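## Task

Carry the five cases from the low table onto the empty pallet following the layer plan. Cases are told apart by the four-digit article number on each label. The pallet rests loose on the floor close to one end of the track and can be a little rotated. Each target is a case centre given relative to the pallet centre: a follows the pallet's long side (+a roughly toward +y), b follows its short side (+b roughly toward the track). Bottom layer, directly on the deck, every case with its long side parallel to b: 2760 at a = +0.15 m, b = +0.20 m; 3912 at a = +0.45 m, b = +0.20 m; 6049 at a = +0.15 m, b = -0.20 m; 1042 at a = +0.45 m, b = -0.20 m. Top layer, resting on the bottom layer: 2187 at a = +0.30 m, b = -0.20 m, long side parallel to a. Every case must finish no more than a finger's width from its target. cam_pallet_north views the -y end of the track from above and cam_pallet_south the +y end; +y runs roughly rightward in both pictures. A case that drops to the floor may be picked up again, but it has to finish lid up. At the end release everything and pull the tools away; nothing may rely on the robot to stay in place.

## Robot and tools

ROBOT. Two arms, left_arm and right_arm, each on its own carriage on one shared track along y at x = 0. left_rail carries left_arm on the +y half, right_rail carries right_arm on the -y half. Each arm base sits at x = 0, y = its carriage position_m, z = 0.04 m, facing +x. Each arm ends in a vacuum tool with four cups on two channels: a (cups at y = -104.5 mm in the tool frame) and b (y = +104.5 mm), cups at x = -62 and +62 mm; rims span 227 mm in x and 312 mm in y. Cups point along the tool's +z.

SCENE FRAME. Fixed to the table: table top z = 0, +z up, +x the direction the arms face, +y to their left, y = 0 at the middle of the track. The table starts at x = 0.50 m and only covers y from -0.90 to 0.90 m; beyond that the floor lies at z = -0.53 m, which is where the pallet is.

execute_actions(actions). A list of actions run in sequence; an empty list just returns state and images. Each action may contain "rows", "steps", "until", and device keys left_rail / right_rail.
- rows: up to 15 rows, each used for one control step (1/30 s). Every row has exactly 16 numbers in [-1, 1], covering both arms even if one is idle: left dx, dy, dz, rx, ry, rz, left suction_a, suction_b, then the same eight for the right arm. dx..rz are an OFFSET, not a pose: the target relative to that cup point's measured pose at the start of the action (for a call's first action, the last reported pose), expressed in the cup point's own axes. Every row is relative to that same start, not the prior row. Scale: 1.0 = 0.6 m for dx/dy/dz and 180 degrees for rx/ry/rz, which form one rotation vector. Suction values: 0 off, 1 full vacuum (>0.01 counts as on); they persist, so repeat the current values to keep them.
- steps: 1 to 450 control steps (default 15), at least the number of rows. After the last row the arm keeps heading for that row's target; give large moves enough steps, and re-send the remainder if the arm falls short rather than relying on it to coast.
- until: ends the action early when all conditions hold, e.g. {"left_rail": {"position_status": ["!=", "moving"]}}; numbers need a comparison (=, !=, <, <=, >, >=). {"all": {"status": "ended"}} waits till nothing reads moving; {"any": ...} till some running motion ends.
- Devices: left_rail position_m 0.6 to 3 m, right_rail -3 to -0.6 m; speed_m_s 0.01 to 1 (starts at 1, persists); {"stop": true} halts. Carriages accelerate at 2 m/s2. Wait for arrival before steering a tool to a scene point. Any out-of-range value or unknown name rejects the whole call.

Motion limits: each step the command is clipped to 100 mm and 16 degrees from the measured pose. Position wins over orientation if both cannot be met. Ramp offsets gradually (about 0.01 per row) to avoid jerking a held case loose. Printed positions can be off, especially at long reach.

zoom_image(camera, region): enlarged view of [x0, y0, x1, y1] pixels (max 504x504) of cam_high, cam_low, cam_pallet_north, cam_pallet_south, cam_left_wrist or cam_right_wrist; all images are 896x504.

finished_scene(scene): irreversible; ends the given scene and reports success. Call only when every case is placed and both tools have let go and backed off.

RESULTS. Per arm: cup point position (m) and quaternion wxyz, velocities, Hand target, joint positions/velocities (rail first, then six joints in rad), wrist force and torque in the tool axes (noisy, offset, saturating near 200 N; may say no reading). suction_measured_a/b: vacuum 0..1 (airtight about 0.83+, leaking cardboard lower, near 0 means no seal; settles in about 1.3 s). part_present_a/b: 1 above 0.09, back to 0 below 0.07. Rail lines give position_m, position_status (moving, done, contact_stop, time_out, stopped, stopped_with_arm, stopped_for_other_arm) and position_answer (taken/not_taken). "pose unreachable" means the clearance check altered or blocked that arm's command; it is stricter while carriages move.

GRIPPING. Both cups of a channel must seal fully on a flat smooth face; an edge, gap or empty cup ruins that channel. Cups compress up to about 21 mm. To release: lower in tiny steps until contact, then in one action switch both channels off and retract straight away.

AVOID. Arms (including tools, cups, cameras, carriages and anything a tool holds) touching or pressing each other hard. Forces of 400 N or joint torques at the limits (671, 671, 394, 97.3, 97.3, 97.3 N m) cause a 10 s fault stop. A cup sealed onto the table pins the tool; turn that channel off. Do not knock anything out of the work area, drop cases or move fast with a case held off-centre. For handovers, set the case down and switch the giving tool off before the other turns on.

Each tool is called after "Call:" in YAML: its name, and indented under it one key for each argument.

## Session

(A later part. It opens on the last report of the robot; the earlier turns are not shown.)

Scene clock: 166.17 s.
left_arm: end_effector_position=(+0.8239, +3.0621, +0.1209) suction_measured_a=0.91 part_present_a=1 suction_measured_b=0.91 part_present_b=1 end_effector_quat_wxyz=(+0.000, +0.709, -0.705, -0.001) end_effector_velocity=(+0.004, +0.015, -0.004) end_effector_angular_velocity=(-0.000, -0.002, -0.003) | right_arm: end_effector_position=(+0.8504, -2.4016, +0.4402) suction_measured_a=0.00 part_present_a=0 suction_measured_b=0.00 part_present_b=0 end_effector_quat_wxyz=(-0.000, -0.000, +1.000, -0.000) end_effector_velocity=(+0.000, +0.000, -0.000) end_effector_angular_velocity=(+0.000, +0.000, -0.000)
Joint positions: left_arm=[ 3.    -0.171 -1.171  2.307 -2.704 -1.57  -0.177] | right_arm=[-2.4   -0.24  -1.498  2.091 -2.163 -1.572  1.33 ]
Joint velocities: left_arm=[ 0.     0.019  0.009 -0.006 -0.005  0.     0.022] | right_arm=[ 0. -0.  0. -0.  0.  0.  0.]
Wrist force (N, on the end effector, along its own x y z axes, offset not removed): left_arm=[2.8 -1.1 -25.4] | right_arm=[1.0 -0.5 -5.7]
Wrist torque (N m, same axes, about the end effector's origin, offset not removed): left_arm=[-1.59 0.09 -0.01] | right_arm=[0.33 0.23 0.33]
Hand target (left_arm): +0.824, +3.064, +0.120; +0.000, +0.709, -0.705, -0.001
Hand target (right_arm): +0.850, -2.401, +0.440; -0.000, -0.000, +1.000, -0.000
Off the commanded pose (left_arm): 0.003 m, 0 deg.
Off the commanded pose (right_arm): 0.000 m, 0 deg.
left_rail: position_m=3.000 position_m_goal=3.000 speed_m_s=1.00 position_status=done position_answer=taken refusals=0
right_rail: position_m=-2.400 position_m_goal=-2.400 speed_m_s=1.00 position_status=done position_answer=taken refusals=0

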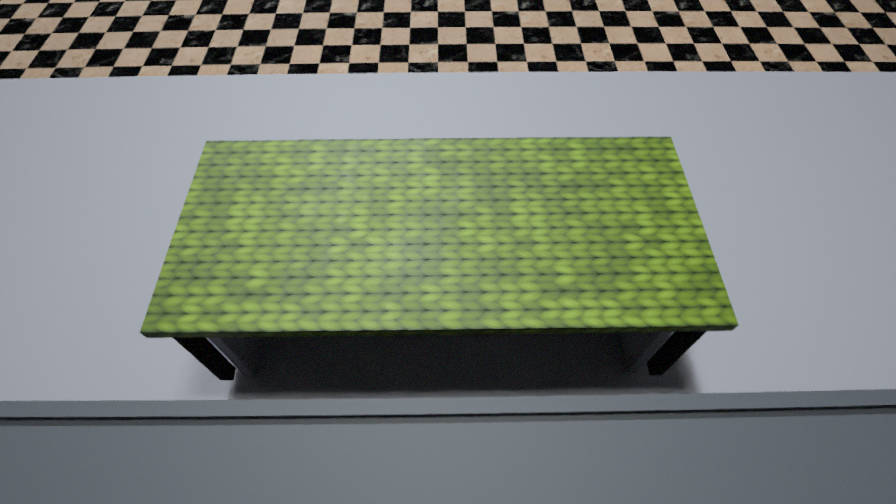

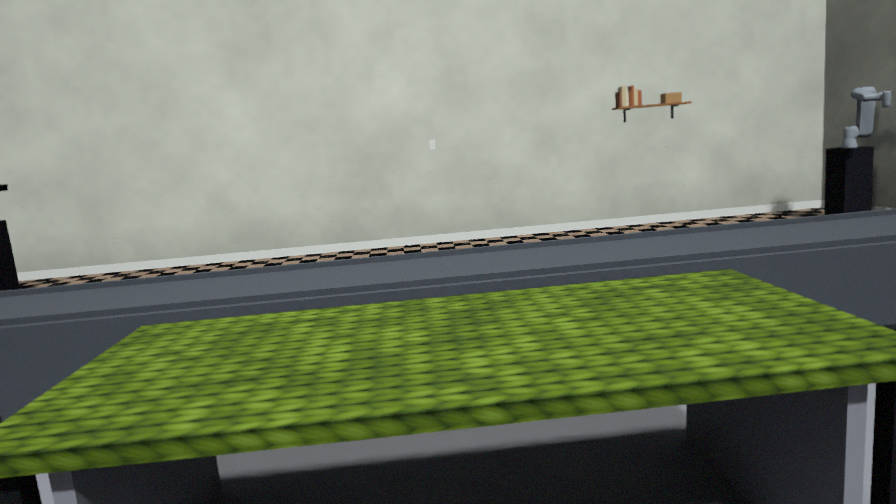

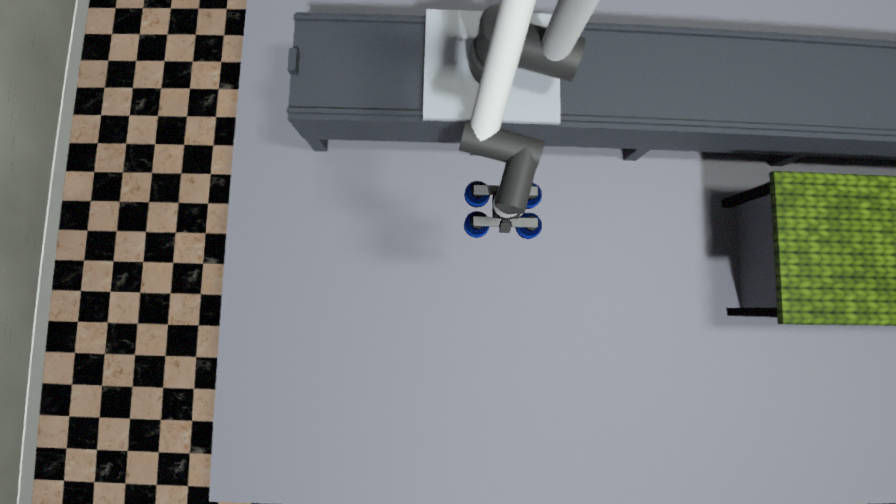

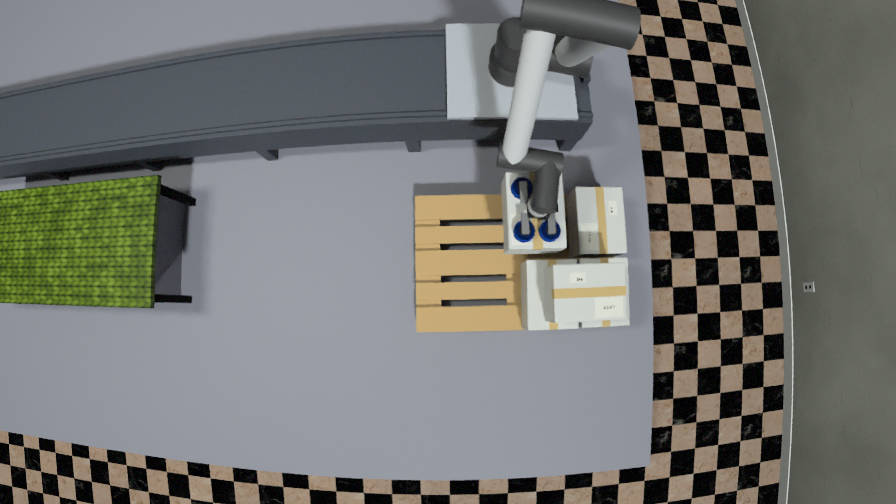

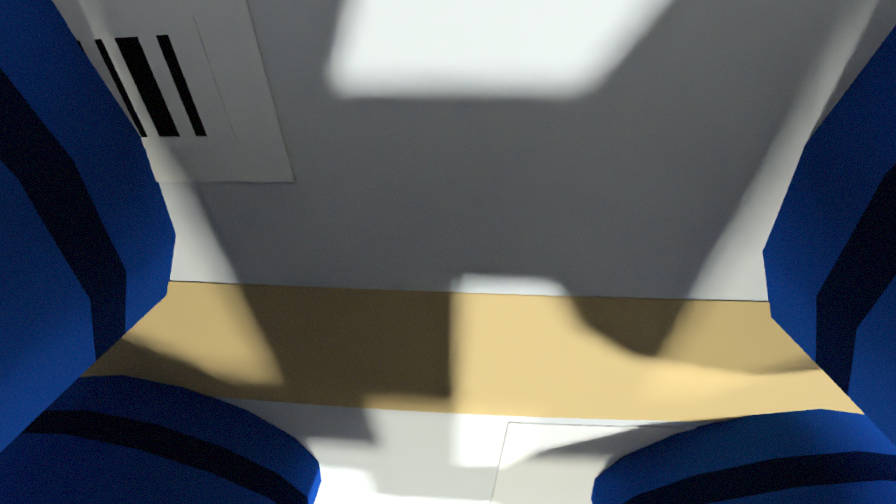

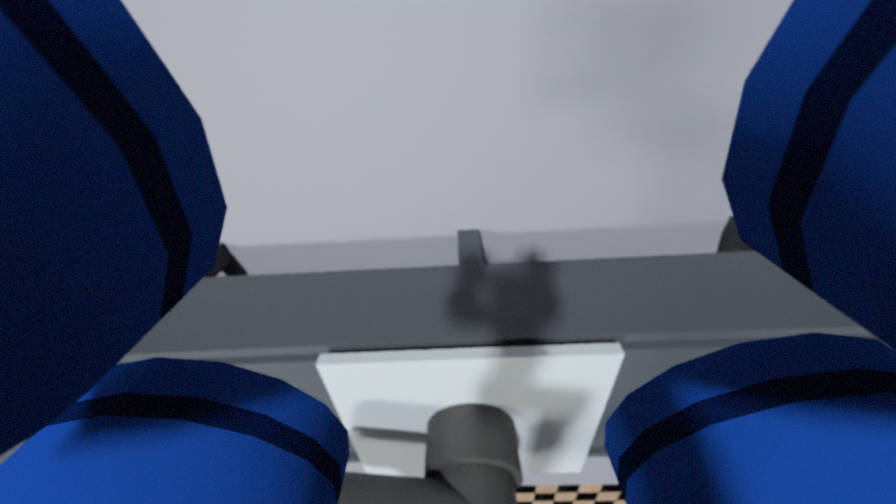

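Call:
execute_actions:
  actions:
    - {"rows":[[-0.03,0,0.05,0,0,0,1,1,0,0,0,0,0,0,0,0],[-0.06,0,0.1,0,0,0,1,1,0,0,0,0,0,0,0,0],[-0.2,-0.008,0.4715,0,0,0,1,1,0,0,0,0,0,0,0,0]],"steps":38}

Scene clock: 170.27 s.
left_arm: end_effector_position=(+0.8280, +3.1824, -0.1616) suction_measured_a=0.91 part_present_a=1 suction_measured_b=0.91 part_present_b=1 end_effector_quat_wxyz=(+0.000, +0.709, -0.705, -0.001) end_effector_velocity=(+0.000, +0.000, -0.001) end_effector_angular_velocity=(-0.000, -0.000, +0.000) | right_arm: end_effector_position=(+0.8504, -2.4016, +0.4402) suction_measured_a=0.00 part_present_a=0 suction_measured_b=0.00 part_present_b=0 end_effector_quat_wxyz=(-0.000, -0.000, +1.000, -0.000) end_effector_velocity=(+0.000, -0.000, -0.000) end_effector_angular_velocity=(+0.000, +0.000, +0.000)
Joint positions: left_arm=[ 3.    -0.023 -0.737  2.271 -3.103 -1.57  -0.029] | right_arm=[-2.4   -0.24  -1.498  2.091 -2.163 -1.572  1.33 ]
Joint velocities: left_arm=[ 0.     0.001  0.002 -0.001 -0.001 -0.     0.001] | right_arm=[ 0. -0.  0. -0.  0.  0. -0.]
Wrist force (N, on the end effector, along its own x y z axes, offset not removed): left_arm=[-3.1 1.0 -20.6] | right_arm=[4.4 3.4 -3.2]
Wrist torque (N m, same axes, about the end effector's origin, offset not removed): left_arm=[-1.83 0.39 -0.27] | right_arm=[0.85 -0.22 0.47]
Hand target (left_arm): +0.828, +3.182, -0.162; +0.000, +0.709, -0.705, -0.001
Hand target (right_arm): +0.850, -2.401, +0.440; -0.000, -0.000, +1.000, -0.000
Off the commanded pose (left_arm): 0.001 m, 0 deg.
Off the commanded pose (right_arm): 0.000 m, 0 deg.
left_rail: position_m=3.000 position_m_goal=3.000 speed_m_s=1.00 position_status=done position_answer=taken refusals=0
right_rail: position_m=-2.400 position_m_goal=-2.400 speed_m_s=1.00 position_status=done position_answer=taken refusals=0

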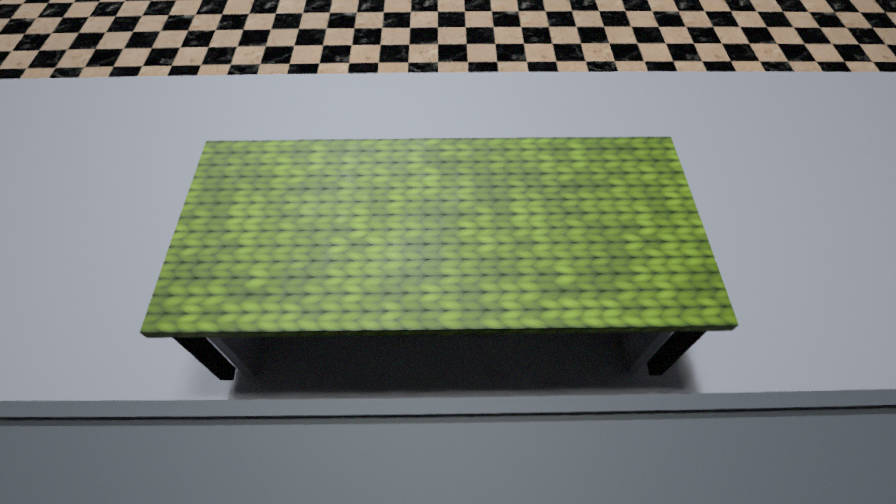

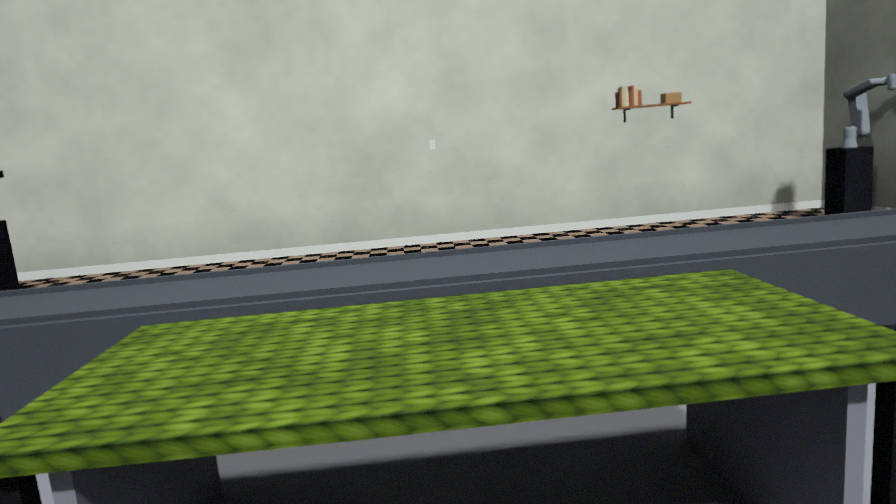

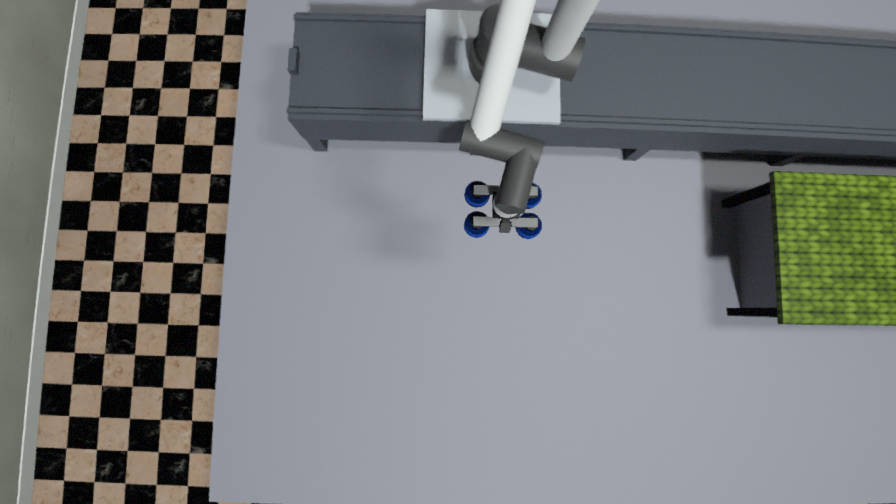

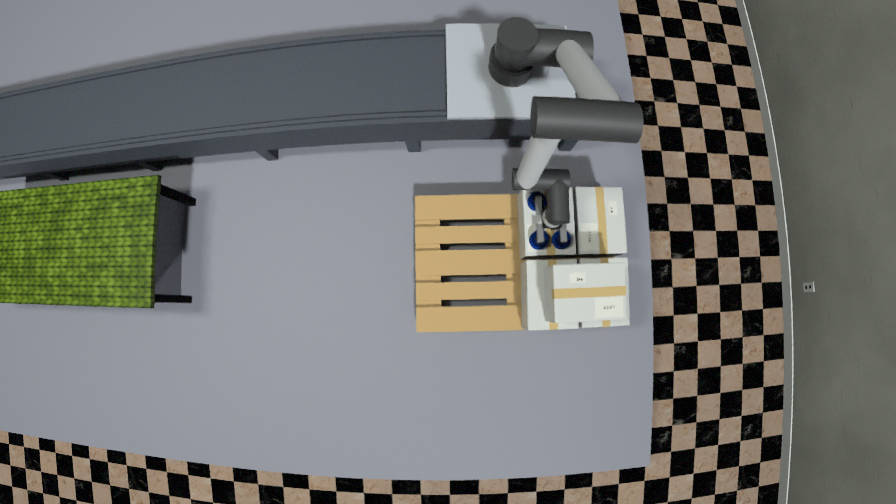

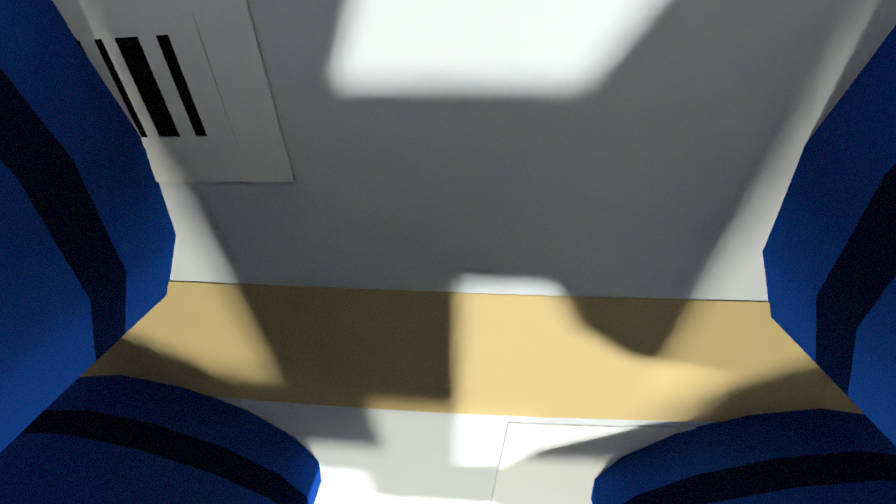

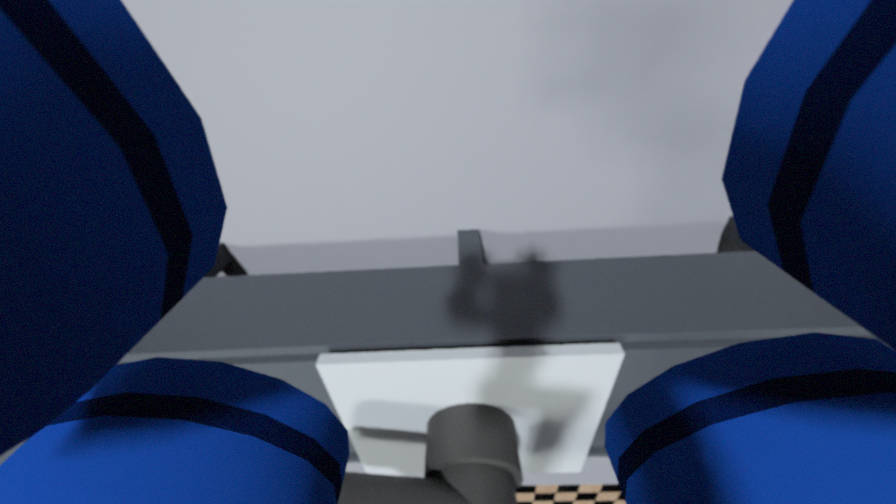

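Call:
execute_actions:
  actions:
    - {"rows":[[0,0,0.003,0,0,0,1,1,0,0,0,0,0,0,0,0]],"steps":7}
    - {"rows":[[0,0,0,0,0,0,0,0,0,0,0,0,0,0,0,0],[0,0,-0.003,0,0,0,0,0,0,0,0,0,0,0,0,0],[0,0,-0.007,0,0,0,0,0,0,0,0,0,0,0,0,0],[0,0,-0.012,0,0,0,0,0,0,0,0,0,0,0,0,0],[0,0,-0.018,0,0,0,0,0,0,0,0,0,0,0,0,0],[0,0,-0.025,0,0,0,0,0,0,0,0,0,0,0,0,0],[0,0,-0.033,0,0,0,0,0,0,0,0,0,0,0,0,0],[0,0,-0.045,0,0,0,0,0,0,0,0,0,0,0,0,0],[0,0,-0.06,0,0,0,0,0,0,0,0,0,0,0,0,0],[0,0,-0.09,0,0,0,0,0,0,0,0,0,0,0,0,0]],"steps":17}
    - {"left_rail":{"position_m":2.3},"rows":[[0.3,0,-0.5,0,0,0,0,0,0,0,0,0,0,0,0,0]],"steps":60,"until":{"all":{"status":"ended"}}}

Call:
zoom_image:
  camera: "cam_pallet_south"
  region: [480, 180, 640, 340]

Scene clock: 178.13 s.
left_arm: end_effector_position=(+0.8287, +2.3023, +0.1845) suction_measured_a=0.00 part_present_a=0 suction_measured_b=0.00 part_present_b=0 end_effector_quat_wxyz=(+0.000, +0.709, -0.705, -0.002) end_effector_velocity=(-0.000, +0.000, +0.002) end_effector_angular_velocity=(+0.001, +0.001, +0.002) | right_arm: end_effector_position=(+0.8504, -2.4016, +0.4402) suction_measured_a=0.00 part_present_a=0 suction_measured_b=0.00 part_present_b=0 end_effector_quat_wxyz=(-0.000, -0.000, +1.000, -0.000) end_effector_velocity=(+0.000, -0.000, -0.000) end_effector_angular_velocity=(+0.000, +0.000, -0.000)
Joint positions: left_arm=[ 2.3   -0.243 -1.256  2.281 -2.593 -1.57  -0.248] | right_arm=[-2.4   -0.24  -1.498  2.091 -2.163 -1.572  1.33 ]
Joint velocities: left_arm=[ 0.    -0.    -0.003 -0.001  0.005  0.001 -0.002] | right_arm=[ 0. -0.  0. -0.  0. -0. -0.]
Wrist force (N, on the end effector, along its own x y z axes, offset not removed): left_arm=[-4.3 5.0 6.8] | right_arm=[-2.0 0.8 -6.3]
Wrist torque (N m, same axes, about the end effector's origin, offset not removed): left_arm=[0.82 0.79 -0.24] | right_arm=[0.30 0.77 0.25]
Hand target (left_arm): +0.829, +2.302, +0.185; +0.000, +0.709, -0.705, -0.002
Hand target (right_arm): +0.850, -2.401, +0.440; -0.000, -0.000, +1.000, -0.000
Off the commanded pose (left_arm): 0.001 m, 0 deg.
Off the commanded pose (right_arm): 0.000 m, 0 deg.
left_rail: position_m=2.300 position_m_goal=2.300 speed_m_s=1.00 position_status=done position_answer=taken refusals=0
right_rail: position_m=-2.400 position_m_goal=-2.400 speed_m_s=1.00 position_status=done position_answer=taken refusals=0

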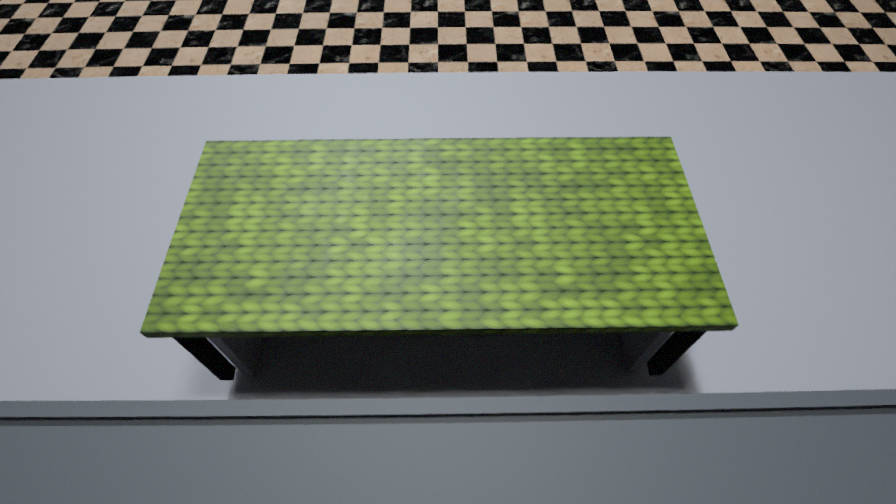

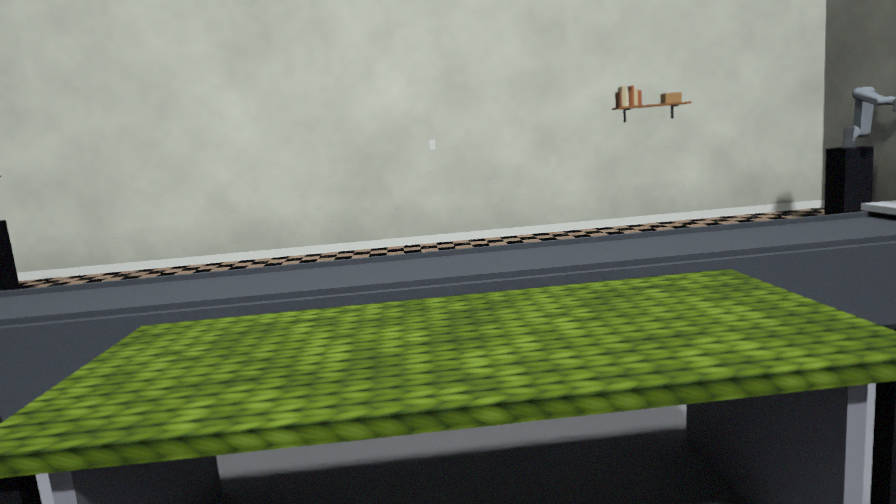

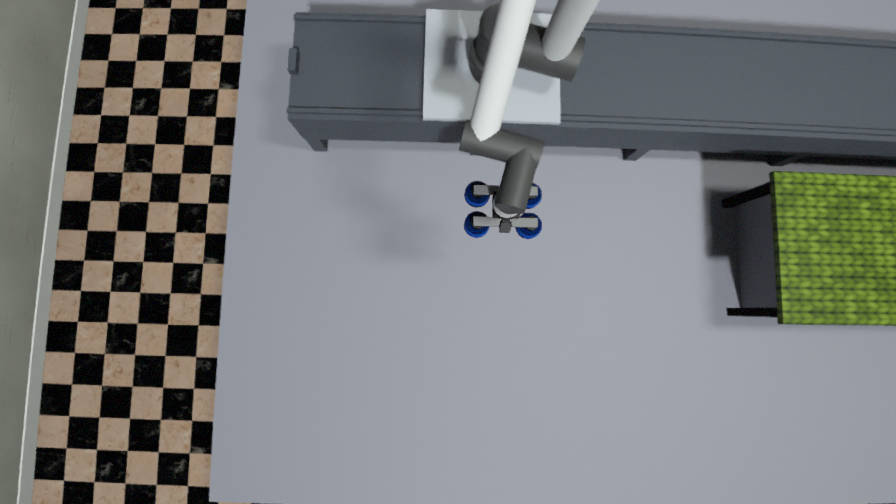

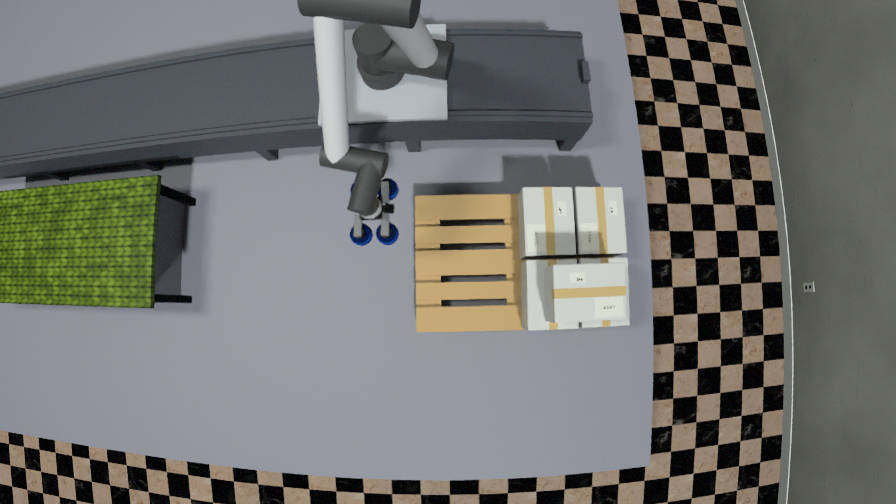

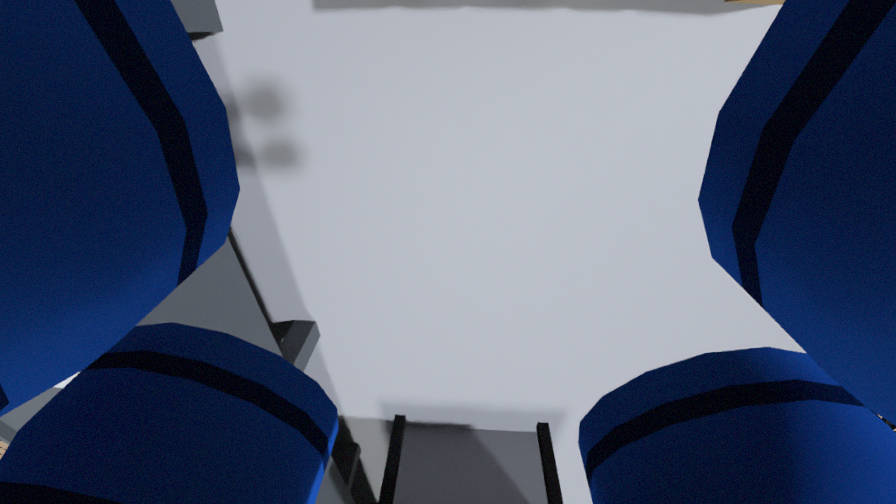

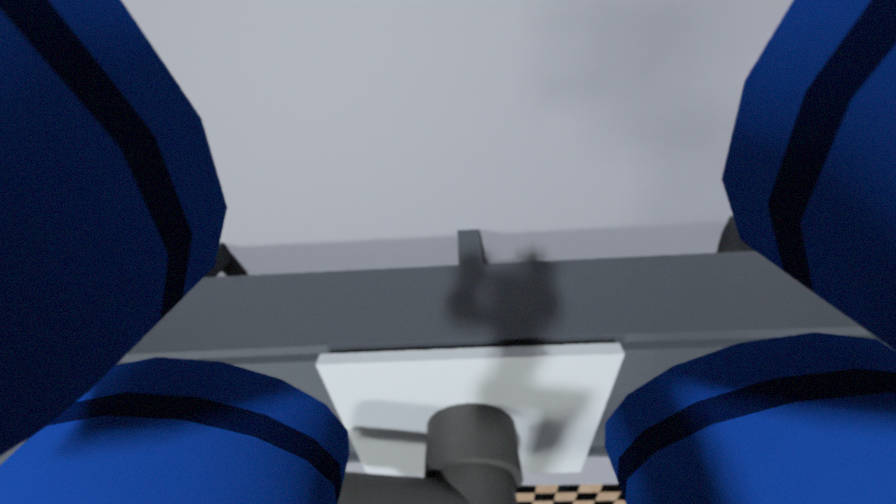

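Region (480, 180, 640, 340) of cam_pallet_south's 896x504 image, scaled by 3.150, with more detail than that image has.

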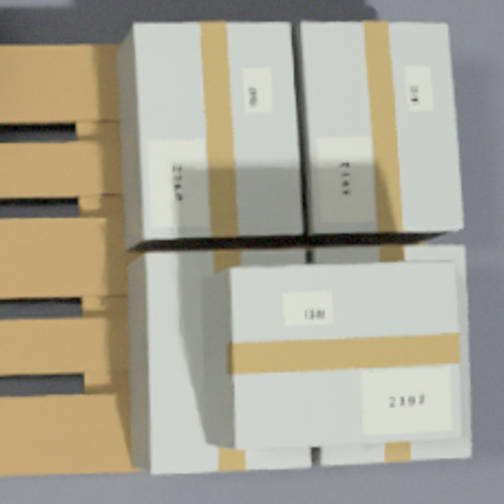

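Call:
finished_scene:
  scene: 1

The scene is finished: the task was done.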